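## Task

Pick up the packing tape roll sitting on the cart's upper tray and place it over the shaft of one of the wall pegs facing the supply shelves, so the peg's end pokes out through the roll. Release it and back the robot away. The robot must not tip over or be left leaning, or the task fails. The roll must stay hung without the robot supporting it.

## Robot and tools

ROBOT. A Hello Robot Stretch 4 with a single arm: an omni-wheel base, a lift sliding up a mast, an arm that telescopes forward, a wrist with yaw, pitch and roll, and a two-finger gripper. It stands about 1.6 m tall, and the base rim lies within 0.23 m of the base origin. Cameras: head_camera, head_left_camera, head_right_camera (fisheye) and wrist_camera. Loose objects may occasionally get a brief shove from outside.

FRAMES. Base frame: origin on the floor below the base centre, x forward, y left, z up. hand_pose is reported in it and marks a point between the open fingertips; with all wrist joints at 0 its axes line up with the base frame. The printed hand position may be somewhat off. The odometry frame is the base frame as it was when the scene began; heading is positive to the left, from -3.142 to 3.142.

execute_actions. Argument actions: a list holding one action, or empty (then it only reports state and images). Argument cameras: a list of names from head_camera, head_left_camera, head_right_camera, wrist_camera, all; omitted, null or ["all"] gives every camera, [] gives none, an unknown name refuses the call. An action contains base, joints, or both, plus optional pace and contact_limits; alternatively it is {"end_of_arm": "enable_torque"} by itself. All its motions begin at once and may finish at different times.
- base: exactly one relative command, measured from the base's position in the latest state report. translate_m: straight drive in metres, forward positive, -2 to 2. strafe_m: sideways in metres, left positive, -2 to 2. rotate_rad: turn in place in radians, counter-clockwise (left) positive, -3.2 to 3.2.
- joints: absolute targets keyed by name, any subset. lift_m 0 to 1.2 (tolerance 0.004); arm_m extension 0 to 0.55 (0.004); wrist_yaw_rad -1.134 to 4.276 (0.02; 0 forward, positive left, 3.14 stowed back, above 3.4 the arm may block it); wrist_pitch_rad -1.117 to 4.259 (0.05; 0 level, 1.57 pointing down); wrist_roll_rad -1.117 to 4.259 (0.02; 0 keeps fingers level, positive turns clockwise viewed from behind); gripper_m fingertip gap in metres -0.038 to 0.141 (0.004; negative means fingers press together). A joint target outside its range is clipped and reported; any other bad value or unknown key rejects the call with no motion.
- pace: "slow", "default", "fast" or "max". Base top speeds 0.1/0.3/0.4/0.6 m/s and 1/2/3/4 rad/s; with lift above 0.2 these shrink with height, to 0.3 m/s and 1 rad/s at 1.2. Wrist speed does not change with pace.
- contact_limits: only {"arm_m": value}, 0 (softest) to 0.75 (firmest), default 0.5; how hard the arm may press before halting.
One action runs at most 15 s. Joints or base left out may keep pushing toward an earlier target without the status showing it. A reported stop cancels the remaining execute_actions, wait and finished_scene calls in the same reply.

wait: seconds, 0 to 10; commands nothing and returns the same report as an empty action.
zoom_image: camera plus region [x0, y0, x1, y1] in pixels of that camera's latest full image, origin top-left, at most 504 by 504.
finished_scene: scene, integer 1 to 2, the current scene's number. Final; the result tells whether the goal was met and gives the next task. The goal must hold afterwards.

READING RESULTS. The pictures line lists which camera each image came from. base_status and joint_status: "done" (for the base, wheels turned the commanded amount even if slipping), "off_target" (stopped short, may still push), "contact_stop_at_<key>" (hit something; that part goes slack and a slack lift may sag, slack wheels may roll), "limit_stop_at_<name>" (a built-in limit), "time_out", "torque_fault" (a wrist or gripper motor went limp; send enable_torque). After such stops the old target is dropped. on_its_own covers what the call did not command; "held at" there is a target, not a position. lidar_m: 12 horizontal distances in metres from the base origin, 30-degree sectors, first straight ahead and counting counter-clockwise (4th left, 7th behind, 10th right); "-" is nothing seen or closer than 0.25 m; it sees from about 0.15 m up, misses glass, thin legs and much behind. wrist_depth_mm: 7x7 grid of median depths, 100 to 2000 mm, read from top-left, robot body included. base_odometry is wheel-based; if turned_by_wheels and turned_by_imu differ by over about 0.1 rad, the heading is off by about their difference. base_tilt in degrees, forward and right positive, with a fixed bias up to about 1.5. motor_effort: percent of maximum, positive toward larger joint values, bracket is the peak during the last action; for wheel_0, wheel_1, wheel_2 positive turns the base right. A rest effort flagged out of range suggests pushing or load; a carried load shifts wrist_pitch_rad effort. Camera calibration (K, distortion, T_world_to_cam mapping base frame to camera) is approximate and worse for the wrist camera at long extension.

GRIPPING. Command a gap smaller than the object; going lower squeezes harder and pulls it toward the wrist. Gap reading and "done" do not prove a hold; a firm squeeze at targets of 0 or more shows as a gripper_m effort change. If fingertips jam on a surface, raise the lift.

AVOID. Driving or turning with over 1 kg held and arm_m above 0.2, especially fast; strong pushes or pulls, worse when high or with a high contact limit; tilt beyond 6 degrees (limit_stop_at_tilt slackens lift, arm and wheels). Tilting the gripper up (pitch below -0.2) while rolled (roll below -0.4 or above 4) can trigger limit_stop_at_own_body. Pressing the gripper into things causes torque faults. Drops, slips, slams and hard hits are penalised. To unfold at the start, send lift_m 0.4 with wrist_yaw_rad 0 together. The robot keeps holding the last command while you think.

Each tool is called as a command line: name --argument value for each argument, lists and objects as JSON in quotes; but a table of rows of numbers goes row by row, as --pt "numbers of a row", without its own name.

## Session

execute_actions --actions '[]'

Scene clock: 0.00 s.
base_odometry: x=+0.000 y=+0.000 heading=+0.000 (m, m, rad; odometry frame)
turned_by_wheels: +0.000 (rad since the last result)
turned_by_imu: +0.000 (rad since the last result)
base_tilt: forward=-0.9 right=-0.8 (deg)
lidar_m: 2.10 2.36 1.78 1.31 1.36 1.78 1.99 2.56 1.77 1.73 1.85 2.23
base_status: not commanded
joint_positions: lift_m=+0.200 arm_m=-0.002 wrist_yaw_rad=+3.129 wrist_pitch_rad=-0.007 wrist_roll_rad=+0.020 gripper_m=+0.057
joint_status: not commanded
motor_effort: lift_m=+20 arm_m=-1 wrist_yaw_rad=+0 wrist_pitch_rad=-8 wrist_roll_rad=+0 gripper_m=+1 wheel_0=-1 wheel_1=-1 wheel_2=+0 (%)
hand_pose: x=-0.1188 y=+0.0909 z=+0.3807 quat_wxyz=(+0.006, +0.004, +0.010, +1.000) (m; base frame)
wrist_depth_mm: - 133 - - - - - / - 120 158 - - - - / 106 135 184 - - - - / 143 148 - - - - - / - - 1921 - - - 1863 / 1160 1281 206 1182 205 1308 1336 / 842 842 917 - 960 878 931
pictures: head_camera, head_left_camera, head_right_camera, wrist_camera
Images, in order (width x height): head_camera 420x560, head_left_camera 420x672, head_right_camera 420x672, wrist_camera 616x392.

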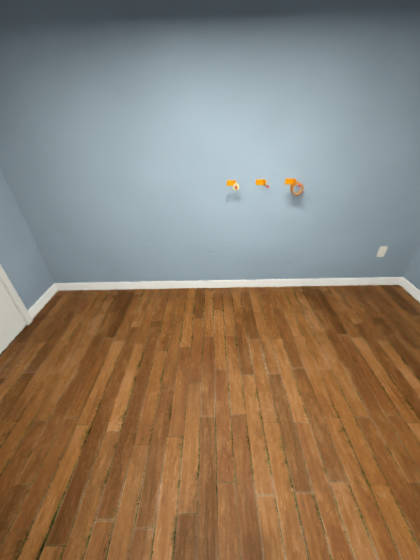

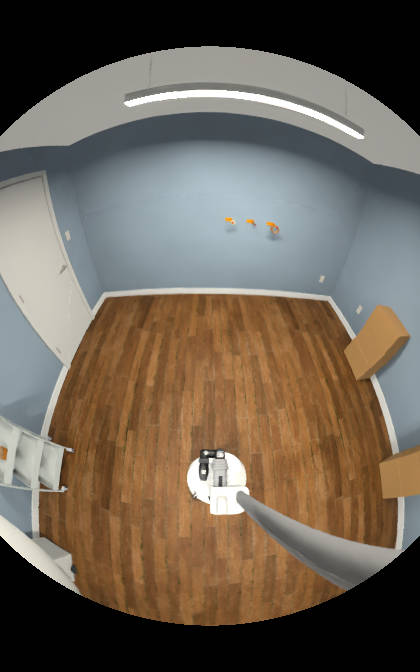

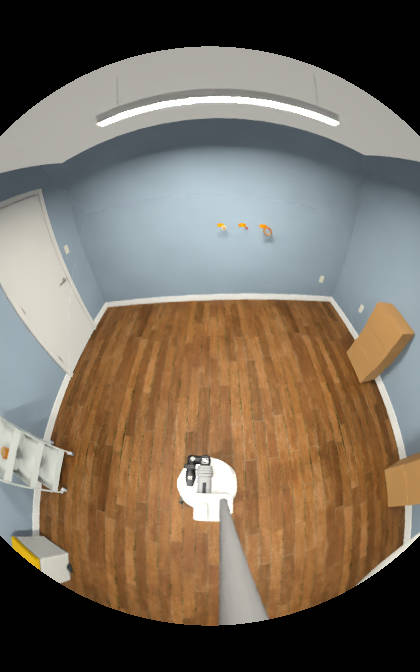

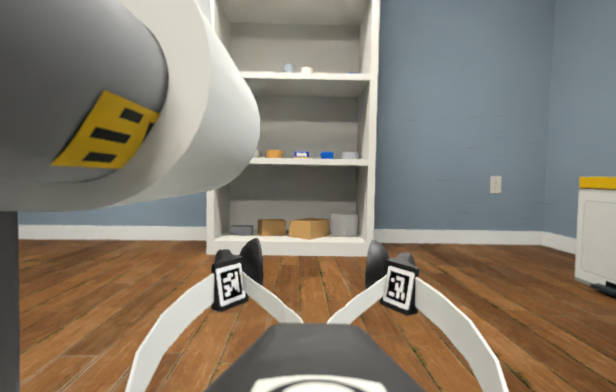

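Cart is at left.

execute_actions --actions '[{"base":{"rotate_rad":1.57},"joints":{"lift_m":0.9,"wrist_yaw_rad":0},"pace":"fast"}]'

zoom_image --camera "head_camera" --region '[0, 100, 420, 500]'

Scene clock: 3.73 s.
base_odometry: x=+0.000 y=+0.000 heading=+1.569 (m, m, rad; odometry frame)
turned_by_wheels: +1.569 (rad since the last result)
turned_by_imu: +1.605 (rad since the last result)
base_tilt: forward=-0.9 right=-0.8 (deg)
lidar_m: 1.30 1.35 1.79 1.98 2.56 1.77 1.73 1.87 2.22 2.14 2.35 1.78
base_status: done
joint_positions: lift_m=+0.900 arm_m=-0.002 wrist_yaw_rad=+0.000 wrist_pitch_rad=-0.007 wrist_roll_rad=+0.020 gripper_m=+0.057
joint_status: all done
motor_effort: lift_m=+25(26) arm_m=-1(1) wrist_yaw_rad=+0(8) wrist_pitch_rad=-9(9) wrist_roll_rad=-1(1) gripper_m=+0(5) wheel_0=-4(13) wheel_1=-3(11) wheel_2=-1(12) (%)
hand_pose: x=+0.4571 y=-0.0873 z=+1.0800 quat_wxyz=(+1.000, +0.010, -0.004, +0.000) (m; base frame)
wrist_depth_mm: 1499 1464 1499 1464 1499 1499 1464 / 1499 1464 1464 1499 1464 1464 1464 / 1537 1537 1537 1537 1537 1499 1537 / 1537 1499 1537 1537 1576 1537 1537 / 1576 1537 1537 1537 1499 1576 1499 / 1576 1499 206 1430 204 1537 1537 / 1576 1576 1464 - 1576 1576 1537
pictures: head_camera, head_left_camera, head_right_camera, wrist_camera
camera_calibration (this result's frames):
wrist_camera: T_world_to_cam=[[0.0103411, -0.999941, -0.00335978, -0.0909891], [-0.0391514, 0.0029525, -0.999229, 1.1373], [0.99918, 0.0104647, -0.0391186, -0.176157], [0, 0, 0, 1]] pos_world=[0.22148, -0.0924982, 1.12922]
Images, in order (width x height): head_camera 420x560, head_left_camera 420x672, head_right_camera 420x672, wrist_camera 616x392.

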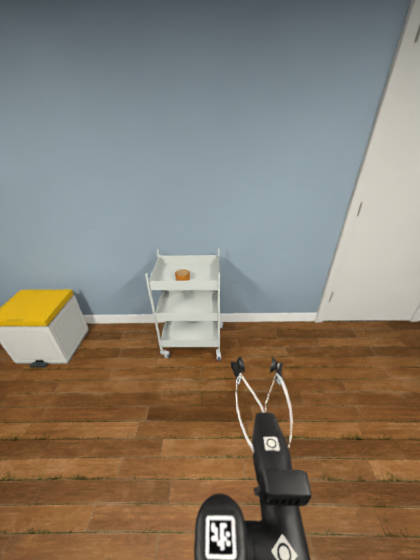

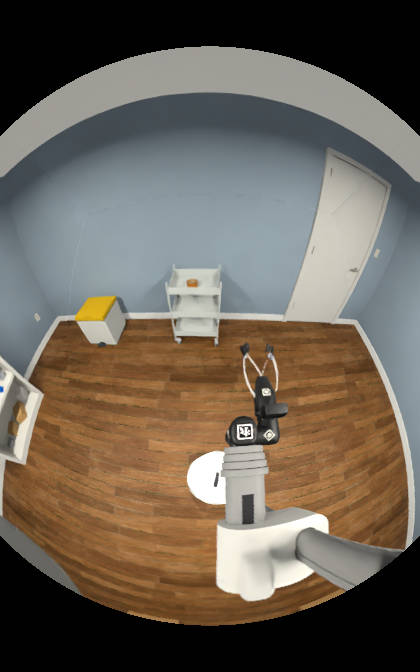

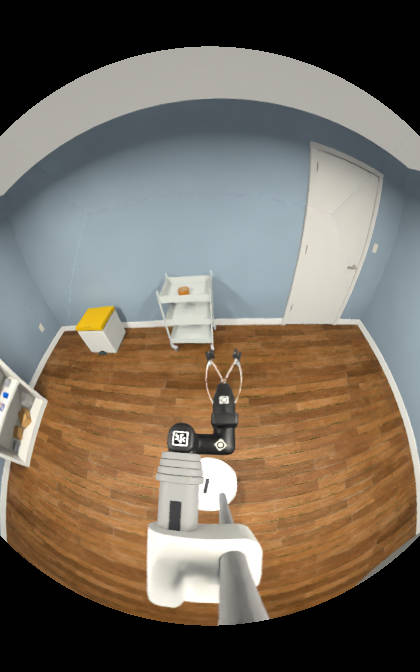

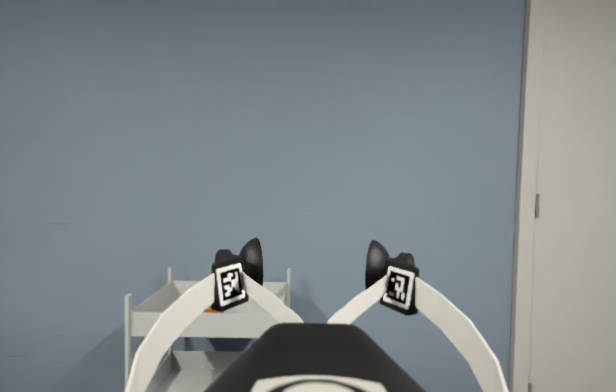

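Region (0, 100, 420, 500) of head_camera's 420x560 image, scaled by 1.200, with more detail than that image has; it fills the top 480 rows of this view, and the rest is white.

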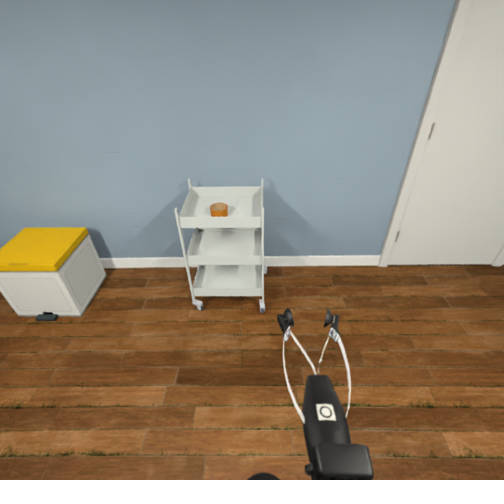

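execute_actions --actions '[{"base":{"strafe_m":0.32},"joints":{"wrist_pitch_rad":1.57,"gripper_m":0.14}}]' --cameras '[]'

execute_actions --actions '[{"base":{"translate_m":0.85}}]'

Scene clock: 8.17 s.
base_odometry: x=-0.320 y=+0.001 heading=+1.569 (m, m, rad; odometry frame)
turned_by_wheels: +0.000 (rad since the last result)
turned_by_imu: +0.001 (rad since the last result)
base_tilt: forward=-0.9 right=-0.7 (deg)
lidar_m: 1.30 1.49 1.71 1.65 2.23 2.08 1.69 2.02 2.58 2.47 2.44 1.79
base_status: done
joint_positions: lift_m=+0.900 arm_m=-0.002 wrist_yaw_rad=+0.000 wrist_pitch_rad=+1.570 wrist_roll_rad=+0.020 gripper_m=+0.140
joint_status: all done
motor_effort: lift_m=+24(25) arm_m=-1(1) wrist_yaw_rad=+1(0) wrist_pitch_rad=-2(7) wrist_roll_rad=-1(1) gripper_m=-1(7) wheel_0=-5(13) wheel_1=+4(8) wheel_2=+0(1) (%)
hand_pose: x=+0.1689 y=-0.0874 z=+0.7894 quat_wxyz=(+0.707, +0.007, +0.707, -0.007) (m; base frame)
wrist_depth_mm: 1008 1008 991 991 991 1008 976 / 1008 1008 1008 991 1008 991 1008 / 1042 1025 1025 1025 1008 1008 1008 / 1025 1025 1042 831 1042 1008 1025 / 1060 1060 820 820 1025 1025 1008 / 1060 1060 831 170 1042 1025 1042 / 1042 1042 1060 - 1060 1042 1042
pictures: none
No camera images: the call's "cameras" was empty. Leave "cameras" out to get every camera's image.

Scene clock: 12.50 s.
base_odometry: x=-0.319 y=+0.850 heading=+1.570 (m, m, rad; odometry frame)
turned_by_wheels: +0.000 (rad since the last result)
turned_by_imu: -0.004 (rad since the last result)
base_tilt: forward=-0.8 right=-0.7 (deg)
lidar_m: 0.46 0.90 0.94 1.71 1.74 2.98 2.55 2.77 2.66 2.58 1.26 0.48
base_status: done
joint_positions: lift_m=+0.900 arm_m=-0.002 wrist_yaw_rad=+0.000 wrist_pitch_rad=+1.570 wrist_roll_rad=+0.020 gripper_m=+0.140
joint_status: not commanded
motor_effort: lift_m=+24(24) arm_m=-1(1) wrist_yaw_rad=+0(1) wrist_pitch_rad=-2(2) wrist_roll_rad=-1(1) gripper_m=+3(2) wheel_0=+5(8) wheel_1=+4(11) wheel_2=-3(14) (%)
hand_pose: x=+0.1689 y=-0.0874 z=+0.7894 quat_wxyz=(+0.707, +0.007, +0.707, -0.007) (m; base frame)
wrist_depth_mm: 991 991 878 866 866 976 976 / 1008 1025 1025 1008 991 1008 991 / 1025 1025 1042 1008 1008 1008 1008 / 1042 1042 1025 809 1025 1008 1025 / 1042 1025 809 820 1042 1042 1025 / 1060 1042 820 169 1042 1042 1025 / 1060 1060 1042 - 1025 1042 1042
pictures: head_camera, head_left_camera, head_right_camera, wrist_camera
camera_calibration (this result's frames):
wrist_camera: T_world_to_cam=[[-0.0034647, -0.999945, -0.00992981, -0.0815787], [-0.99895, 0.00300726, 0.0457178, 0.172834], [-0.0456854, 0.0100778, -0.998905, 1.03463], [0, 0, 0, 1]] pos_world=[0.219637, -0.0925208, 1.02479]
Images, in order (width x height): head_camera 420x560, head_left_camera 420x672, head_right_camera 420x672, wrist_camera 616x392.

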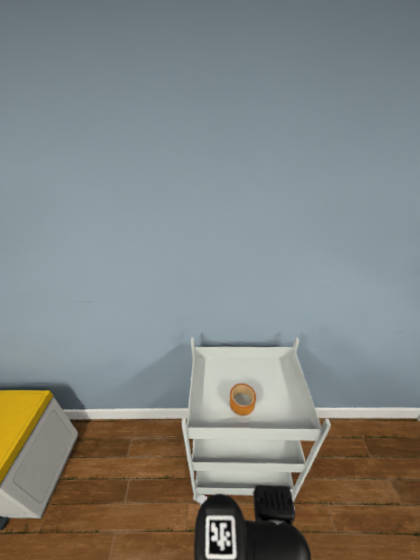

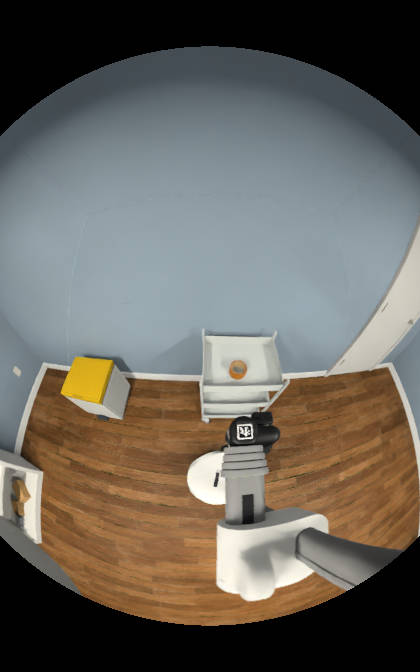

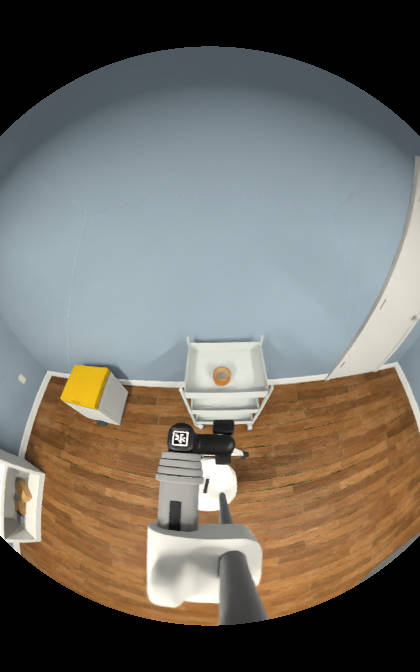

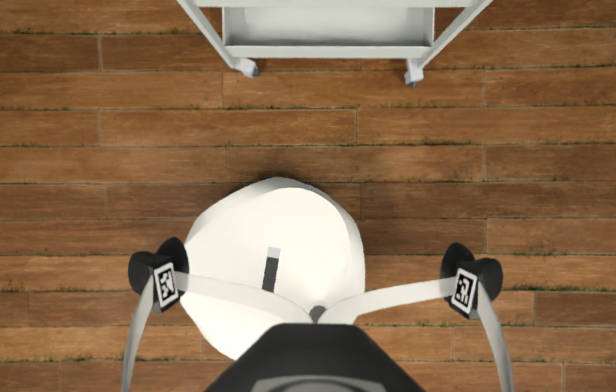

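execute_actions --actions '[{"joints":{"arm_m":0.44}}]' --cameras '["wrist_camera","head_camera"]'

Scene clock: 15.70 s.
base_odometry: x=-0.319 y=+0.850 heading=+1.570 (m, m, rad; odometry frame)
turned_by_wheels: +0.000 (rad since the last result)
turned_by_imu: +0.000 (rad since the last result)
base_tilt: forward=-0.8 right=-0.7 (deg)
lidar_m: 0.46 0.90 0.91 1.71 1.74 2.99 2.55 2.78 2.67 2.58 1.27 0.47
base_status: not commanded
joint_positions: lift_m=+0.900 arm_m=+0.439 wrist_yaw_rad=+0.000 wrist_pitch_rad=+1.570 wrist_roll_rad=+0.020 gripper_m=+0.140
joint_status: all done
motor_effort: lift_m=+24(24) arm_m=+5(8) wrist_yaw_rad=+0(0) wrist_pitch_rad=-1(2) wrist_roll_rad=-1(1) gripper_m=-1(0) wheel_0=+5(5) wheel_1=+4(4) wheel_2=-3(3) (%)
hand_pose: x=+0.6103 y=-0.0874 z=+0.7894 quat_wxyz=(+0.707, +0.007, +0.707, -0.007) (m; base frame)
wrist_depth_mm: 539 349 347 347 345 342 343 / 820 349 351 347 347 347 345 / 1025 353 353 351 349 347 349 / 1042 357 355 355 355 353 351 / 1042 351 359 357 357 353 353 / 1060 353 362 169 357 357 357 / 1078 353 366 - 364 362 359
pictures: head_camera, wrist_camera
camera_calibration (this result's frames):
wrist_camera: T_world_to_cam=[[-0.00328587, -0.999945, -0.00992999, -0.0801583], [-0.998953, 0.00282913, 0.0456652, 0.613839], [-0.0456347, 0.0100696, -0.998907, 1.05477], [0, 0, 0, 1]] pos_world=[0.661067, -0.0925117, 1.02479]
Images, in order (width x height): head_camera 420x560, wrist_camera 616x392.

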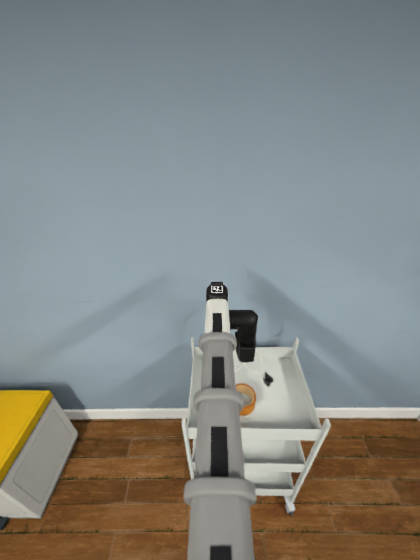

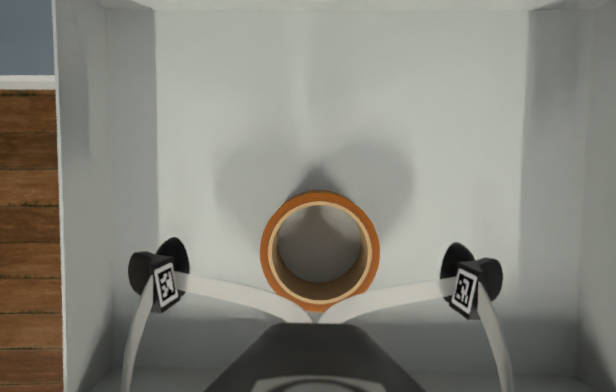

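execute_actions --actions '[{"joints":{"lift_m":0.8}}]' --cameras '["wrist_camera"]'

execute_actions --actions '[{"joints":{"gripper_m":0.04}}]' --cameras '["wrist_camera"]'

execute_actions --actions '[{"joints":{"lift_m":1.0}}]' --cameras '["wrist_camera","head_camera"]'

Scene clock: 19.10 s.
base_odometry: x=-0.319 y=+0.850 heading=+1.570 (m, m, rad; odometry frame)
turned_by_wheels: +0.000 (rad since the last result)
turned_by_imu: +0.000 (rad since the last result)
base_tilt: forward=-0.8 right=-0.7 (deg)
lidar_m: 0.46 0.89 0.92 1.70 1.72 2.97 2.53 2.79 2.65 2.57 1.24 0.48
base_status: not commanded
joint_positions: lift_m=+0.800 arm_m=+0.439 wrist_yaw_rad=+0.000 wrist_pitch_rad=+1.570 wrist_roll_rad=+0.020 gripper_m=+0.140
joint_status: all done
motor_effort: lift_m=+16(22) arm_m=+5(5) wrist_yaw_rad=-1(1) wrist_pitch_rad=-3(2) wrist_roll_rad=-1(1) gripper_m=-1(1) wheel_0=+5(5) wheel_1=+4(4) wheel_2=-3(3) (%)
hand_pose: x=+0.6103 y=-0.0874 z=+0.6901 quat_wxyz=(+0.707, +0.007, +0.707, -0.007) (m; base frame)
wrist_depth_mm: 251 250 250 248 248 247 247 / 253 253 251 252 251 250 249 / 255 255 254 253 253 252 251 / 257 258 256 256 254 253 253 / 260 259 258 257 256 255 254 / 262 263 262 169 208 257 258 / 265 263 263 - 260 262 259
pictures: wrist_camera
camera_calibration (this result's frames):
wrist_camera: T_world_to_cam=[[-0.0032859, -0.999945, -0.00992999, -0.0811447], [-0.998953, 0.00282916, 0.0456654, 0.618377], [-0.0456348, 0.0100696, -0.998907, 0.95554], [0, 0, 0, 1]] pos_world=[0.661069, -0.0925117, 0.925452]
Images, in order (width x height): wrist_camera 616x392.

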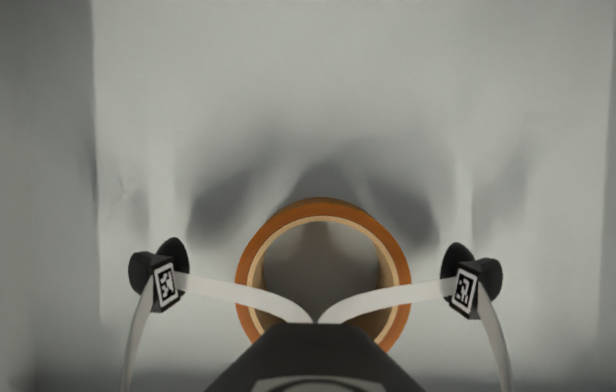

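Scene clock: 21.10 s.
base_odometry: x=-0.319 y=+0.850 heading=+1.570 (m, m, rad; odometry frame)
turned_by_wheels: +0.000 (rad since the last result)
turned_by_imu: +0.000 (rad since the last result)
base_tilt: forward=-0.8 right=-0.7 (deg)
lidar_m: 0.46 0.90 0.92 1.71 1.70 2.97 2.54 2.76 2.66 2.58 1.25 0.48
base_status: not commanded
joint_positions: lift_m=+0.800 arm_m=+0.439 wrist_yaw_rad=+0.000 wrist_pitch_rad=+1.570 wrist_roll_rad=+0.020 gripper_m=+0.040
joint_status: all done
motor_effort: lift_m=+16(16) arm_m=+5(5) wrist_yaw_rad=+0(0) wrist_pitch_rad=-2(2) wrist_roll_rad=+0(1) gripper_m=-21(22) wheel_0=+5(5) wheel_1=+4(3) wheel_2=-3(3) (%)
hand_pose: x=+0.6103 y=-0.0874 z=+0.6901 quat_wxyz=(+0.707, +0.007, +0.707, -0.007) (m; base frame)
wrist_depth_mm: 250 250 249 249 248 247 246 / 252 253 251 251 250 248 248 / 255 255 254 253 252 251 250 / 258 257 257 255 254 254 253 / 258 258 216 258 219 256 255 / 262 260 193 259 195 183 257 / 264 263 263 - 259 260 259
pictures: wrist_camera
camera_calibration (this result's frames):
wrist_camera: T_world_to_cam=[[-0.00328594, -0.999945, -0.00992999, -0.0811446], [-0.998953, 0.0028292, 0.0456654, 0.618378], [-0.0456348, 0.0100696, -0.998907, 0.955539], [0, 0, 0, 1]] pos_world=[0.66107, -0.0925117, 0.925451]
Images, in order (width x height): wrist_camera 616x392.

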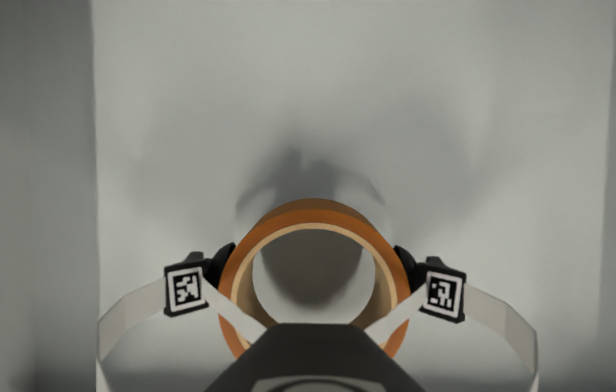

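Scene clock: 23.00 s.
base_odometry: x=-0.319 y=+0.850 heading=+1.570 (m, m, rad; odometry frame)
turned_by_wheels: +0.000 (rad since the last result)
turned_by_imu: +0.000 (rad since the last result)
base_tilt: forward=-0.9 right=-0.8 (deg)
lidar_m: 0.45 0.89 0.92 1.72 1.74 2.97 2.54 2.77 2.66 2.57 1.26 0.48
base_status: not commanded
joint_positions: lift_m=+1.000 arm_m=+0.439 wrist_yaw_rad=+0.000 wrist_pitch_rad=+1.570 wrist_roll_rad=+0.020 gripper_m=+0.040
joint_status: all done
motor_effort: lift_m=+26(27) arm_m=+5(5) wrist_yaw_rad=-1(0) wrist_pitch_rad=-3(3) wrist_roll_rad=+0(0) gripper_m=-22(22) wheel_0=+5(6) wheel_1=+4(4) wheel_2=-3(3) (%)
hand_pose: x=+0.6103 y=-0.0874 z=+0.8893 quat_wxyz=(+0.707, +0.007, +0.707, -0.007) (m; base frame)
wrist_depth_mm: 621 445 449 445 445 442 549 / 1025 452 449 449 445 442 831 / 1138 455 452 455 452 452 1098 / 1138 462 449 452 455 452 1098 / 1160 462 216 462 218 455 1138 / 1138 402 193 462 195 184 1138 / 1160 1160 421 - 430 1160 1118
pictures: head_camera, wrist_camera
camera_calibration (this result's frames):
wrist_camera: T_world_to_cam=[[-0.00328691, -0.999945, -0.00992955, -0.0791664], [-0.998947, 0.00282889, 0.0457941, 0.609129], [-0.0457635, 0.0100696, -0.998902, 1.15461], [0, 0, 0, 1]] pos_world=[0.661066, -0.0925116, 1.12466]
Images, in order (width x height): head_camera 420x560, wrist_camera 616x392.

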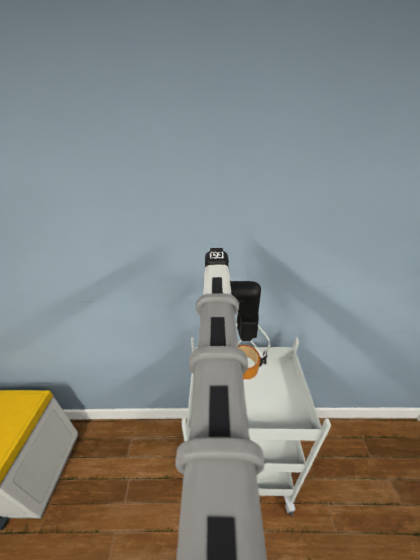

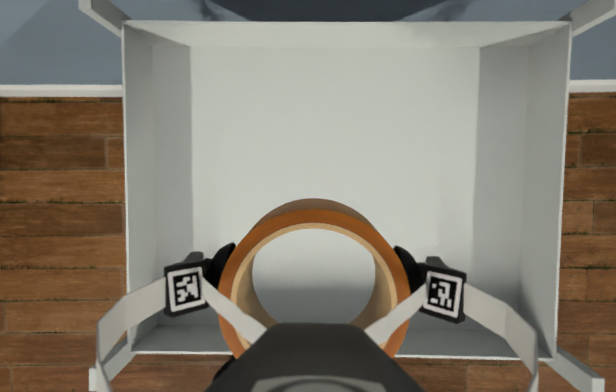

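execute_actions --actions '[{"joints":{"arm_m":0.0,"wrist_pitch_rad":0}}]' --cameras '[]'

execute_actions --actions '[{"base":{"rotate_rad":-1.6}}]' --cameras '[]'

execute_actions --actions '[{"base":{"strafe_m":-1.15}}]' --cameras '[]'

execute_actions --actions '[{"base":{"translate_m":1.3}}]'

Scene clock: 26.53 s.
base_odometry: x=-0.319 y=+0.850 heading=+1.570 (m, m, rad; odometry frame)
turned_by_wheels: +0.000 (rad since the last result)
turned_by_imu: +0.000 (rad since the last result)
base_tilt: forward=-0.8 right=-0.7 (deg)
lidar_m: 0.46 0.90 0.92 1.71 1.73 2.95 2.55 2.77 2.67 2.58 1.27 0.47
base_status: not commanded
joint_positions: lift_m=+1.000 arm_m=+0.001 wrist_yaw_rad=+0.000 wrist_pitch_rad=+0.003 wrist_roll_rad=+0.020 gripper_m=+0.040
joint_status: all done
motor_effort: lift_m=+26(26) arm_m=-5(6) wrist_yaw_rad=+0(1) wrist_pitch_rad=-12(21) wrist_roll_rad=+0(0) gripper_m=-19(19) wheel_0=+5(6) wheel_1=+4(4) wheel_2=-3(3) (%)
hand_pose: x=+0.4602 y=-0.0874 z=+1.1768 quat_wxyz=(+1.000, +0.010, +0.002, +0.000) (m; base frame)
wrist_depth_mm: 640 654 640 647 647 640 647 / 640 647 647 647 647 654 654 / 654 647 654 654 661 654 661 / 668 661 661 654 661 668 654 / 661 668 216 668 228 668 668 / 683 661 193 668 194 183 683 / 683 676 676 - 676 683 691
pictures: none
No camera images: the call's "cameras" was empty. Leave "cameras" out to get every camera's image.

Scene clock: 28.83 s.
base_odometry: x=-0.319 y=+0.850 heading=-0.029 (m, m, rad; odometry frame)
turned_by_wheels: -1.599 (rad since the last result)
turned_by_imu: -1.635 (rad since the last result)
base_tilt: forward=-0.9 right=-0.8 (deg)
lidar_m: 2.57 1.30 0.48 0.46 0.49 0.92 1.69 1.70 2.93 2.55 2.77 2.71
base_status: done
joint_positions: lift_m=+1.000 arm_m=+0.001 wrist_yaw_rad=+0.000 wrist_pitch_rad=+0.003 wrist_roll_rad=+0.020 gripper_m=+0.040
joint_status: not commanded
motor_effort: lift_m=+24(26) arm_m=-5(5) wrist_yaw_rad=+0(0) wrist_pitch_rad=-12(12) wrist_roll_rad=-1(0) gripper_m=-23(23) wheel_0=+3(8) wheel_1=+5(14) wheel_2=+4(8) (%)
hand_pose: x=+0.4602 y=-0.0874 z=+1.1769 quat_wxyz=(+1.000, +0.010, +0.002, +0.000) (m; base frame)
wrist_depth_mm: 1537 - - - - - - / 1537 - - - - - - / 1576 - - - - - - / 1576 - - - - - - / 1618 - 217 - 227 - - / 1576 - 193 - 195 184 - / 1576 - - - - - -
pictures: none
No camera images: the call's "cameras" was empty. Leave "cameras" out to get every camera's image.

Scene clock: 34.00 s.
base_odometry: x=-0.353 y=-0.299 heading=-0.029 (m, m, rad; odometry frame)
turned_by_wheels: +0.000 (rad since the last result)
turned_by_imu: +0.000 (rad since the last result)
base_tilt: forward=-0.8 right=-0.8 (deg)
lidar_m: 2.46 2.69 2.14 1.60 1.75 1.72 1.60 2.15 1.81 1.40 1.73 1.90
base_status: done
joint_positions: lift_m=+1.000 arm_m=+0.001 wrist_yaw_rad=+0.000 wrist_pitch_rad=+0.003 wrist_roll_rad=+0.020 gripper_m=+0.040
joint_status: not commanded
motor_effort: lift_m=+24(24) arm_m=-5(5) wrist_yaw_rad=+0(1) wrist_pitch_rad=-11(12) wrist_roll_rad=-1(0) gripper_m=-22(21) wheel_0=+4(12) wheel_1=-4(9) wheel_2=+0(4) (%)
hand_pose: x=+0.4602 y=-0.0874 z=+1.1770 quat_wxyz=(+1.000, +0.010, +0.002, +0.000) (m; base frame)
wrist_depth_mm: - - - - - - - / - - - - - - - / - - - - - - - / - - - - - - - / - - 216 - 228 - - / - - 192 - 195 183 - / - - - - - - -
pictures: none
No camera images: the call's "cameras" was empty. Leave "cameras" out to get every camera's image.

Scene clock: 39.80 s.
base_odometry: x=+0.947 y=-0.336 heading=-0.029 (m, m, rad; odometry frame)
turned_by_wheels: +0.001 (rad since the last result)
turned_by_imu: -0.006 (rad since the last result)
base_tilt: forward=-0.9 right=-0.8 (deg)
lidar_m: 1.19 1.35 1.79 2.06 1.90 2.66 3.04 2.01 1.75 1.33 1.67 1.40
base_status: done
joint_positions: lift_m=+1.000 arm_m=+0.001 wrist_yaw_rad=+0.000 wrist_pitch_rad=+0.003 wrist_roll_rad=+0.020 gripper_m=+0.040
joint_status: not commanded
motor_effort: lift_m=+24(24) arm_m=-5(5) wrist_yaw_rad=+0(0) wrist_pitch_rad=-13(12) wrist_roll_rad=-1(1) gripper_m=-17(25) wheel_0=+4(11) wheel_1=+3(9) wheel_2=+0(13) (%)
hand_pose: x=+0.4602 y=-0.0874 z=+1.1770 quat_wxyz=(+1.000, +0.010, +0.002, +0.000) (m; base frame)
wrist_depth_mm: 1042 1098 1098 1098 1098 1138 1138 / 1078 1078 1098 1098 1118 1138 1138 / 1078 1098 1138 1118 1138 1138 1160 / 1098 1098 1118 1098 1160 1160 1205 / 1138 1098 215 1160 228 1182 1182 / 1118 1118 193 1160 195 183 1205 / 1118 1138 1160 - 1160 1182 1205
pictures: head_camera, head_left_camera, head_right_camera, wrist_camera
camera_calibration (this result's frames):
wrist_camera: T_world_to_cam=[[0.010009, -0.999944, -0.00346359, -0.0905057], [-0.0499929, 0.00295903, -0.998745, 1.23872], [0.998699, 0.0101696, -0.0499605, -0.162497], [0, 0, 0, 1]] pos_world=[0.225119, -0.0925135, 1.22874]
Images, in order (width x height): head_camera 420x560, head_left_camera 420x672, head_right_camera 420x672, wrist_camera 616x392.

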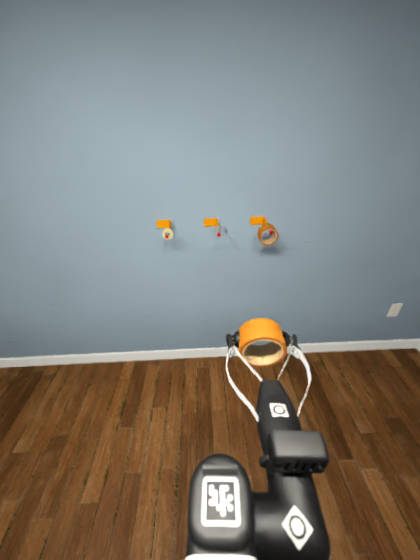

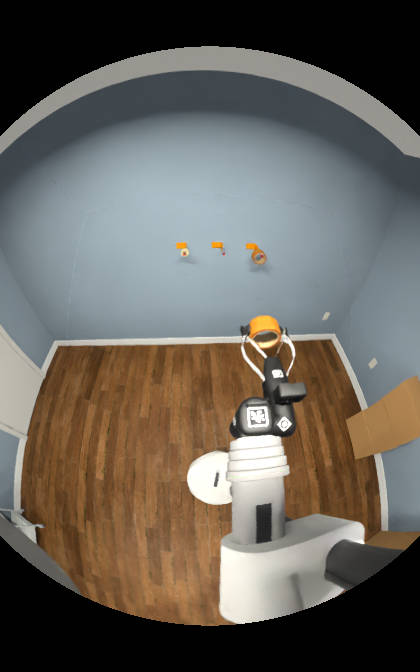

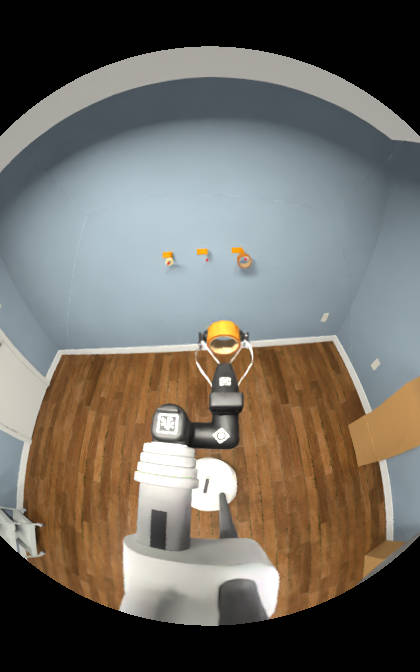

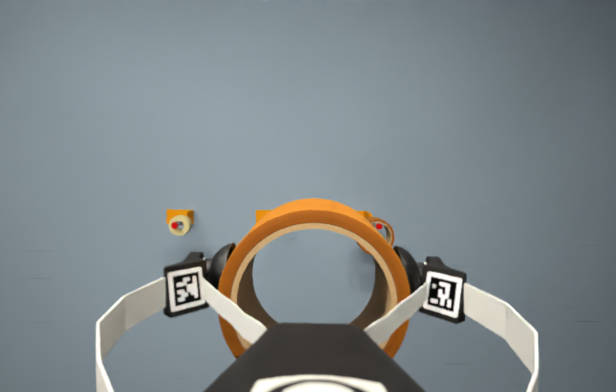

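execute_actions --actions '[{"base":{"rotate_rad":0.03},"joints":{"lift_m":0.94}}]' --cameras '[]'

execute_actions --actions '[{"base":{"strafe_m":0.045}}]' --cameras '[]'

execute_actions --actions '[{"base":{"translate_m":0.5}}]' --cameras '["head_camera","wrist_camera"]'

Scene clock: 42.77 s.
base_odometry: x=+0.947 y=-0.337 heading=+0.000 (m, m, rad; odometry frame)
turned_by_wheels: +0.029 (rad since the last result)
turned_by_imu: +0.030 (rad since the last result)
base_tilt: forward=-0.8 right=-0.8 (deg)
lidar_m: 1.17 1.38 1.85 2.05 1.89 2.64 3.04 1.96 1.71 1.32 1.68 1.23
base_status: done
joint_positions: lift_m=+0.940 arm_m=+0.001 wrist_yaw_rad=+0.000 wrist_pitch_rad=+0.003 wrist_roll_rad=+0.020 gripper_m=+0.040
joint_status: all done
motor_effort: lift_m=+17(23) arm_m=-4(5) wrist_yaw_rad=-1(1) wrist_pitch_rad=-12(12) wrist_roll_rad=+0(0) gripper_m=-23(20) wheel_0=-6(7) wheel_1=-4(6) wheel_2=-3(7) (%)
hand_pose: x=+0.4602 y=-0.0874 z=+1.1176 quat_wxyz=(+1.000, +0.010, +0.002, +0.000) (m; base frame)
wrist_depth_mm: 1078 1078 1078 1098 1098 1098 1098 / 1098 1078 1118 1098 1118 1098 1138 / 1098 1118 1098 1138 1118 1138 1118 / 1118 1138 1118 1138 1160 1138 1160 / 1118 1118 217 1160 228 1182 1138 / 1138 1118 192 1160 195 183 1182 / 1160 1160 1138 - 1182 1182 1182
pictures: none
No camera images: the call's "cameras" was empty. Leave "cameras" out to get every camera's image.

Scene clock: 43.83 s.
base_odometry: x=+0.947 y=-0.292 heading=+0.000 (m, m, rad; odometry frame)
turned_by_wheels: +0.000 (rad since the last result)
turned_by_imu: +0.000 (rad since the last result)
base_tilt: forward=-0.8 right=-0.8 (deg)
lidar_m: 1.20 1.37 1.86 2.00 1.88 2.62 3.05 2.02 1.77 1.38 1.74 1.25
base_status: done
joint_positions: lift_m=+0.940 arm_m=+0.001 wrist_yaw_rad=+0.000 wrist_pitch_rad=+0.003 wrist_roll_rad=+0.020 gripper_m=+0.040
joint_status: not commanded
motor_effort: lift_m=+17(17) arm_m=-5(5) wrist_yaw_rad=-1(1) wrist_pitch_rad=-12(12) wrist_roll_rad=-1(1) gripper_m=-23(21) wheel_0=-5(12) wheel_1=+4(14) wheel_2=+0(0) (%)
hand_pose: x=+0.4602 y=-0.0874 z=+1.1176 quat_wxyz=(+1.000, +0.010, +0.002, +0.000) (m; base frame)
wrist_depth_mm: 1078 1098 1098 1098 1098 1118 1098 / 1078 1118 1098 1118 1138 1118 1138 / 1118 1118 1118 1138 1138 1118 1138 / 1118 1118 1118 1118 1160 1160 1138 / 1118 1138 216 1138 228 1138 1160 / 1138 1138 192 1160 195 184 1182 / 1138 1160 1160 - 1160 1160 1160
pictures: none
No camera images: the call's "cameras" was empty. Leave "cameras" out to get every camera's image.

Scene clock: 47.00 s.
base_odometry: x=+1.447 y=-0.291 heading=+0.001 (m, m, rad; odometry frame)
turned_by_wheels: +0.000 (rad since the last result)
turned_by_imu: -0.002 (rad since the last result)
base_tilt: forward=-0.8 right=-0.7 (deg)
lidar_m: 0.66 0.84 1.15 2.00 2.07 2.28 3.99 2.20 1.42 1.38 1.22 0.74
base_status: done
joint_positions: lift_m=+0.940 arm_m=+0.001 wrist_yaw_rad=+0.000 wrist_pitch_rad=+0.003 wrist_roll_rad=+0.020 gripper_m=+0.040
joint_status: not commanded
motor_effort: lift_m=+17(17) arm_m=-5(5) wrist_yaw_rad=+1(1) wrist_pitch_rad=-12(13) wrist_roll_rad=-1(1) gripper_m=-23(23) wheel_0=+4(10) wheel_1=+5(8) wheel_2=-2(12) (%)
hand_pose: x=+0.4602 y=-0.0874 z=+1.1176 quat_wxyz=(+1.000, +0.010, +0.002, +0.000) (m; base frame)
wrist_depth_mm: 591 603 603 603 609 615 621 / 609 609 615 615 621 615 621 / 603 615 615 621 621 621 621 / 615 615 621 621 621 634 634 / 621 615 216 634 228 539 640 / 634 627 192 634 194 184 647 / 634 634 634 - 647 661 661
pictures: head_camera, wrist_camera
camera_calibration (this result's frames):
wrist_camera: T_world_to_cam=[[0.00999852, -0.999944, -0.00346327, -0.09071], [-0.049972, 0.00295944, -0.998746, 1.17938], [0.998701, 0.010159, -0.0499396, -0.165484], [0, 0, 0, 1]] pos_world=[0.225112, -0.0925141, 1.16933]
Images, in order (width x height): head_camera 420x560, wrist_camera 616x392.

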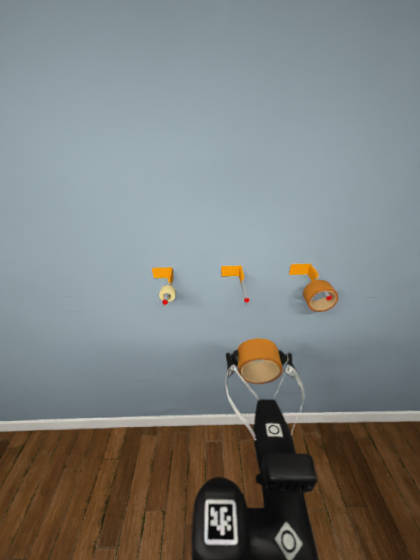

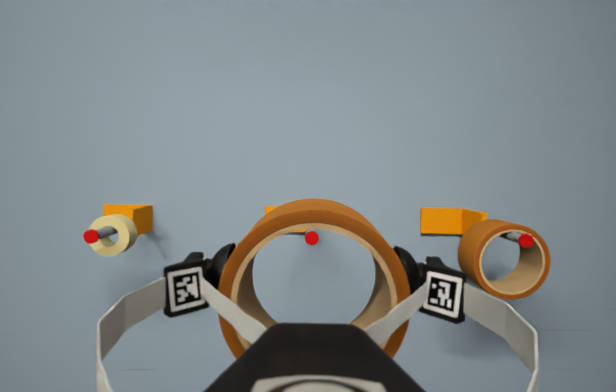

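execute_actions --actions '[{"base":{"rotate_rad":0.035},"joints":{"lift_m":0.925}}]' --cameras '[]'

execute_actions --actions '[{"base":{"strafe_m":-0.024},"joints":{"arm_m":0.15}}]' --cameras '["head_camera","wrist_camera"]'

Scene clock: 49.30 s.
base_odometry: x=+1.447 y=-0.291 heading=+0.035 (m, m, rad; odometry frame)
turned_by_wheels: +0.034 (rad since the last result)
turned_by_imu: +0.035 (rad since the last result)
base_tilt: forward=-0.9 right=-0.8 (deg)
lidar_m: 0.68 0.86 1.19 1.99 2.14 2.38 4.03 2.22 1.42 1.39 1.19 0.76
base_status: done
joint_positions: lift_m=+0.925 arm_m=+0.001 wrist_yaw_rad=+0.000 wrist_pitch_rad=+0.003 wrist_roll_rad=+0.020 gripper_m=+0.040
joint_status: all done
motor_effort: lift_m=+16(17) arm_m=-5(5) wrist_yaw_rad=+0(1) wrist_pitch_rad=-12(12) wrist_roll_rad=-2(0) gripper_m=-23(23) wheel_0=-5(6) wheel_1=-5(7) wheel_2=-2(8) (%)
hand_pose: x=+0.4602 y=-0.0874 z=+1.1026 quat_wxyz=(+1.000, +0.010, +0.002, +0.000) (m; base frame)
wrist_depth_mm: 597 603 603 603 603 597 603 / 609 615 609 603 603 609 609 / 615 615 621 621 609 615 609 / 627 621 615 615 621 615 621 / 634 634 216 621 229 621 569 / 634 634 192 634 195 183 627 / 647 640 640 - 634 640 634
pictures: none
No camera images: the call's "cameras" was empty. Leave "cameras" out to get every camera's image.

Scene clock: 50.80 s.
base_odometry: x=+1.448 y=-0.315 heading=+0.035 (m, m, rad; odometry frame)
turned_by_wheels: +0.000 (rad since the last result)
turned_by_imu: +0.000 (rad since the last result)
base_tilt: forward=-0.9 right=-0.6 (deg)
lidar_m: 0.67 0.86 1.18 2.03 2.15 2.40 4.03 2.19 1.39 1.36 1.18 0.73
base_status: done
joint_positions: lift_m=+0.925 arm_m=+0.149 wrist_yaw_rad=+0.000 wrist_pitch_rad=+0.003 wrist_roll_rad=+0.020 gripper_m=+0.040
joint_status: all done
motor_effort: lift_m=+17(17) arm_m=+5(8) wrist_yaw_rad=+1(3) wrist_pitch_rad=-13(13) wrist_roll_rad=-1(1) gripper_m=-29(20) wheel_0=+2(10) wheel_1=-1(15) wheel_2=+0(1) (%)
hand_pose: x=+0.6086 y=-0.0874 z=+1.1026 quat_wxyz=(+1.000, +0.010, +0.002, +0.000) (m; base frame)
wrist_depth_mm: 462 459 459 459 455 455 455 / 466 462 462 462 466 462 459 / 469 469 466 466 466 466 466 / 477 473 473 469 473 469 473 / 347 477 216 477 228 473 351 / 484 480 191 480 194 184 364 / 484 488 488 - 480 480 484
pictures: head_camera, wrist_camera
camera_calibration (this result's frames):
wrist_camera: T_world_to_cam=[[0.0100149, -0.999944, -0.00346252, -0.092251], [-0.0498908, 0.00295871, -0.99875, 1.17182], [0.998704, 0.0101752, -0.0498584, -0.314457], [0, 0, 0, 1]] pos_world=[0.373437, -0.0925132, 1.15436]
Images, in order (width x height): head_camera 420x560, wrist_camera 616x392.

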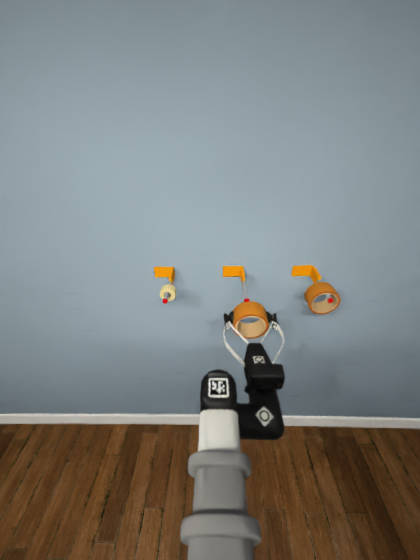

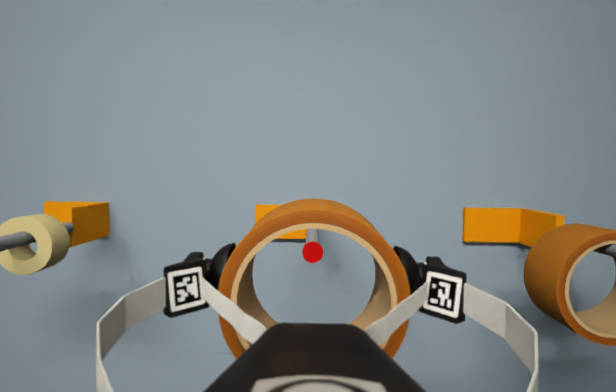

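execute_actions --actions '[{"joints":{"arm_m":0.28},"pace":"slow","contact_limits":{"arm_m":0.2}}]' --cameras '["head_camera","wrist_camera"]'

Scene clock: 53.97 s.
base_odometry: x=+1.448 y=-0.315 heading=+0.035 (m, m, rad; odometry frame)
turned_by_wheels: +0.000 (rad since the last result)
turned_by_imu: +0.000 (rad since the last result)
base_tilt: forward=-0.8 right=-0.6 (deg)
lidar_m: 0.68 0.86 1.19 2.03 2.15 2.40 4.02 2.21 1.39 1.35 1.18 0.74
base_status: not commanded
joint_positions: lift_m=+0.925 arm_m=+0.279 wrist_yaw_rad=+0.000 wrist_pitch_rad=+0.003 wrist_roll_rad=+0.020 gripper_m=+0.040
joint_status: all done
motor_effort: lift_m=+17(16) arm_m=+5(5) wrist_yaw_rad=+1(0) wrist_pitch_rad=-12(12) wrist_roll_rad=-1(1) gripper_m=-22(18) wheel_0=+2(2) wheel_1=-1(1) wheel_2=+0(0) (%)
contact_limits: arm_m 0.2
hand_pose: x=+0.7385 y=-0.0874 z=+1.1026 quat_wxyz=(+1.000, +0.010, +0.002, +0.000) (m; base frame)
wrist_depth_mm: 332 332 330 332 330 329 330 / 338 336 334 332 334 334 332 / 342 338 338 340 338 338 338 / 343 343 342 338 340 342 340 / 345 347 217 338 227 342 338 / 351 347 193 241 195 185 343 / 351 355 351 - 349 349 349
pictures: head_camera, wrist_camera
camera_calibration (this result's frames):
wrist_camera: T_world_to_cam=[[0.0100021, -0.999944, -0.00346251, -0.0935468], [-0.0498908, 0.00295934, -0.99875, 1.17831], [0.998705, 0.0101624, -0.0498584, -0.444254], [0, 0, 0, 1]] pos_world=[0.503401, -0.0925139, 1.15436]
Images, in order (width x height): head_camera 420x560, wrist_camera 616x392.

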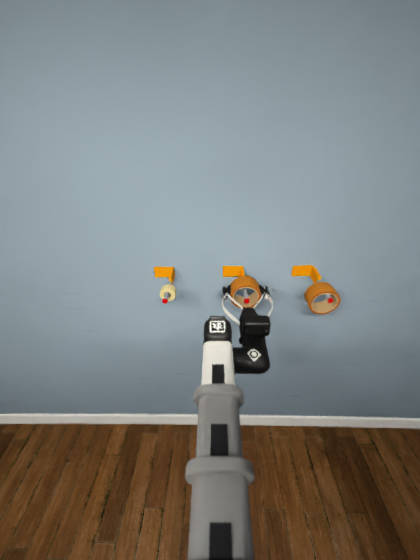

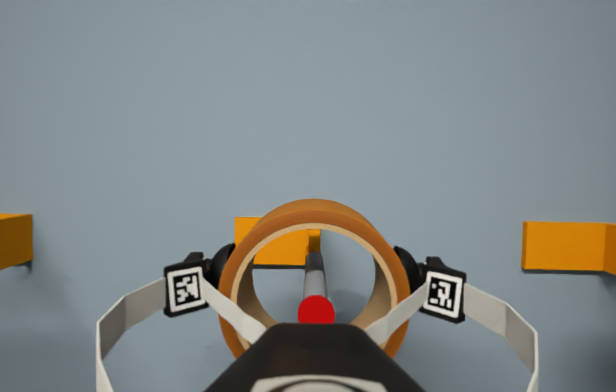

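execute_actions --actions '[{"joints":{"lift_m":0.905},"pace":"slow"}]' --cameras '["wrist_camera"]'

execute_actions --actions '[{"joints":{"gripper_m":0.14}}]' --cameras '["wrist_camera"]'

execute_actions --actions '[{"joints":{"arm_m":0.0},"base":{"translate_m":-0.2}}]' --cameras '["wrist_camera","head_camera"]'

Scene clock: 55.83 s.
base_odometry: x=+1.448 y=-0.315 heading=+0.035 (m, m, rad; odometry frame)
turned_by_wheels: +0.000 (rad since the last result)
turned_by_imu: +0.000 (rad since the last result)
base_tilt: forward=-0.9 right=-0.7 (deg)
lidar_m: 0.68 0.86 1.20 2.03 2.18 2.41 4.03 2.19 1.38 1.37 1.18 0.73
base_status: not commanded
joint_positions: lift_m=+0.905 arm_m=+0.279 wrist_yaw_rad=+0.000 wrist_pitch_rad=+0.003 wrist_roll_rad=+0.020 gripper_m=+0.040
joint_status: all done
motor_effort: lift_m=+16(16) arm_m=+5(5) wrist_yaw_rad=+1(0) wrist_pitch_rad=-12(12) wrist_roll_rad=-1(2) gripper_m=-25(22) wheel_0=+3(2) wheel_1=-2(2) wheel_2=+0(0) (%)
hand_pose: x=+0.7385 y=-0.0874 z=+1.0826 quat_wxyz=(+1.000, +0.010, +0.002, +0.000) (m; base frame)
wrist_depth_mm: 336 332 330 332 332 332 329 / 338 338 332 336 334 334 332 / 340 340 338 340 338 336 336 / 343 342 342 336 342 338 338 / 345 345 216 252 228 342 343 / 349 349 192 345 195 183 345 / 351 349 351 - 349 351 351
pictures: wrist_camera
camera_calibration (this result's frames):
wrist_camera: T_world_to_cam=[[0.0100021, -0.999944, -0.00346251, -0.093616], [-0.0498908, 0.00295934, -0.99875, 1.15833], [0.998705, 0.0101623, -0.0498584, -0.445252], [0, 0, 0, 1]] pos_world=[0.503402, -0.0925139, 1.13436]
Images, in order (width x height): wrist_camera 616x392.

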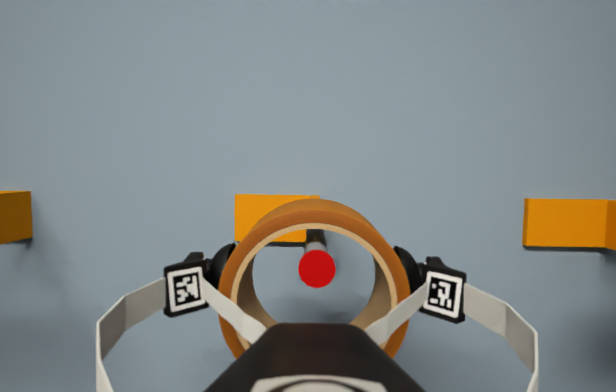

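Scene clock: 57.83 s.
base_odometry: x=+1.448 y=-0.315 heading=+0.035 (m, m, rad; odometry frame)
turned_by_wheels: +0.000 (rad since the last result)
turned_by_imu: +0.000 (rad since the last result)
base_tilt: forward=-0.9 right=-0.7 (deg)
lidar_m: 0.71 0.86 1.19 2.02 2.16 2.42 4.03 2.19 1.39 1.36 1.20 0.73
base_status: not commanded
joint_positions: lift_m=+0.905 arm_m=+0.279 wrist_yaw_rad=+0.000 wrist_pitch_rad=+0.003 wrist_roll_rad=+0.020 gripper_m=+0.140
joint_status: all done
motor_effort: lift_m=+16(17) arm_m=+5(5) wrist_yaw_rad=+0(1) wrist_pitch_rad=-11(12) wrist_roll_rad=-1(1) gripper_m=+0(21) wheel_0=+2(2) wheel_1=-1(1) wheel_2=+0(0) (%)
hand_pose: x=+0.7385 y=-0.0874 z=+1.0828 quat_wxyz=(+1.000, +0.010, +0.001, +0.000) (m; base frame)
wrist_depth_mm: 332 334 330 332 329 329 329 / 336 338 336 334 334 336 332 / 340 342 338 338 338 338 336 / 342 342 342 340 342 340 338 / 345 345 345 213 345 342 345 / 349 347 232 167 215 345 345 / 355 351 351 - 347 349 345
pictures: wrist_camera
camera_calibration (this result's frames):
wrist_camera: T_world_to_cam=[[0.00999296, -0.999944, -0.00345513, -0.09362], [-0.0491364, 0.00296009, -0.998788, 1.15803], [0.998742, 0.0101506, -0.049104, -0.446087], [0, 0, 0, 1]] pos_world=[0.503363, -0.0925145, 1.1344]
Images, in order (width x height): wrist_camera 616x392.

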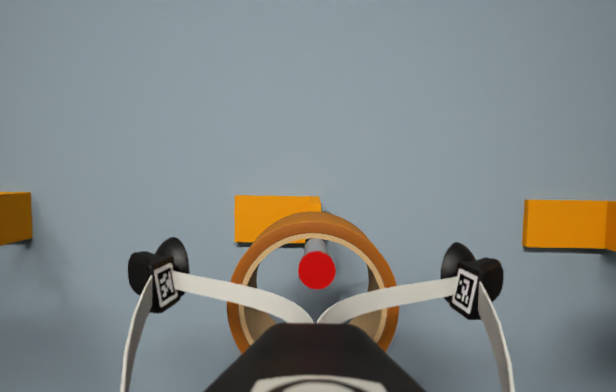

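Scene clock: 59.90 s.
base_odometry: x=+1.248 y=-0.322 heading=+0.034 (m, m, rad; odometry frame)
turned_by_wheels: -0.001 (rad since the last result)
turned_by_imu: +0.001 (rad since the last result)
base_tilt: forward=-0.8 right=-0.8 (deg)
lidar_m: 0.88 1.09 1.47 2.04 2.04 2.88 3.46 2.03 1.39 1.34 1.47 0.93
base_status: done
joint_positions: lift_m=+0.905 arm_m=+0.001 wrist_yaw_rad=+0.000 wrist_pitch_rad=+0.002 wrist_roll_rad=+0.020 gripper_m=+0.140
joint_status: all done
motor_effort: lift_m=+16(16) arm_m=-5(5) wrist_yaw_rad=+0(1) wrist_pitch_rad=-9(9) wrist_roll_rad=+0(1) gripper_m=+2(2) wheel_0=-4(8) wheel_1=-6(6) wheel_2=+2(14) (%)
hand_pose: x=+0.4602 y=-0.0875 z=+1.0829 quat_wxyz=(+1.000, +0.010, +0.001, +0.000) (m; base frame)
wrist_depth_mm: 809 798 809 798 798 798 788 / 809 820 820 809 798 809 798 / 820 809 820 809 809 809 809 / 842 831 820 820 820 820 809 / 842 831 831 831 820 820 820 / 842 831 831 169 842 831 842 / 854 854 842 - 842 842 842
pictures: head_camera, wrist_camera
camera_calibration (this result's frames):
wrist_camera: T_world_to_cam=[[0.0097901, -0.999946, -0.00345262, -0.090807], [-0.0488565, 0.00297034, -0.998801, 1.14433], [0.998758, 0.00994705, -0.0488248, -0.168467], [0, 0, 0, 1]] pos_world=[0.225055, -0.0925254, 1.13442]
Images, in order (width x height): head_camera 420x560, wrist_camera 616x392.

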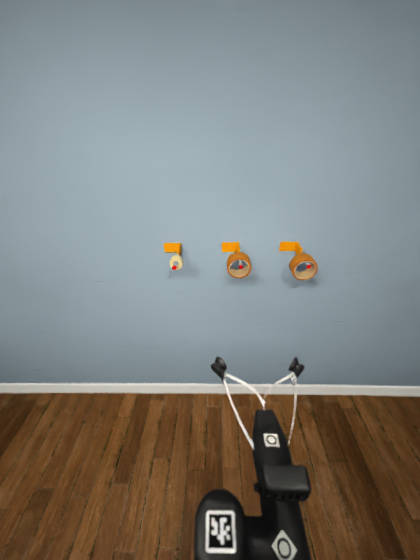

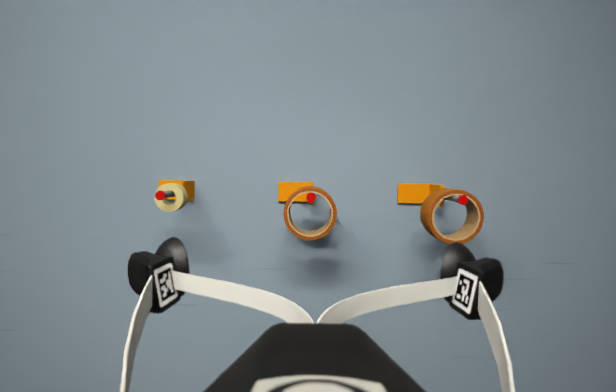

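finished_scene --scene 1

The scene is finished: the task was done.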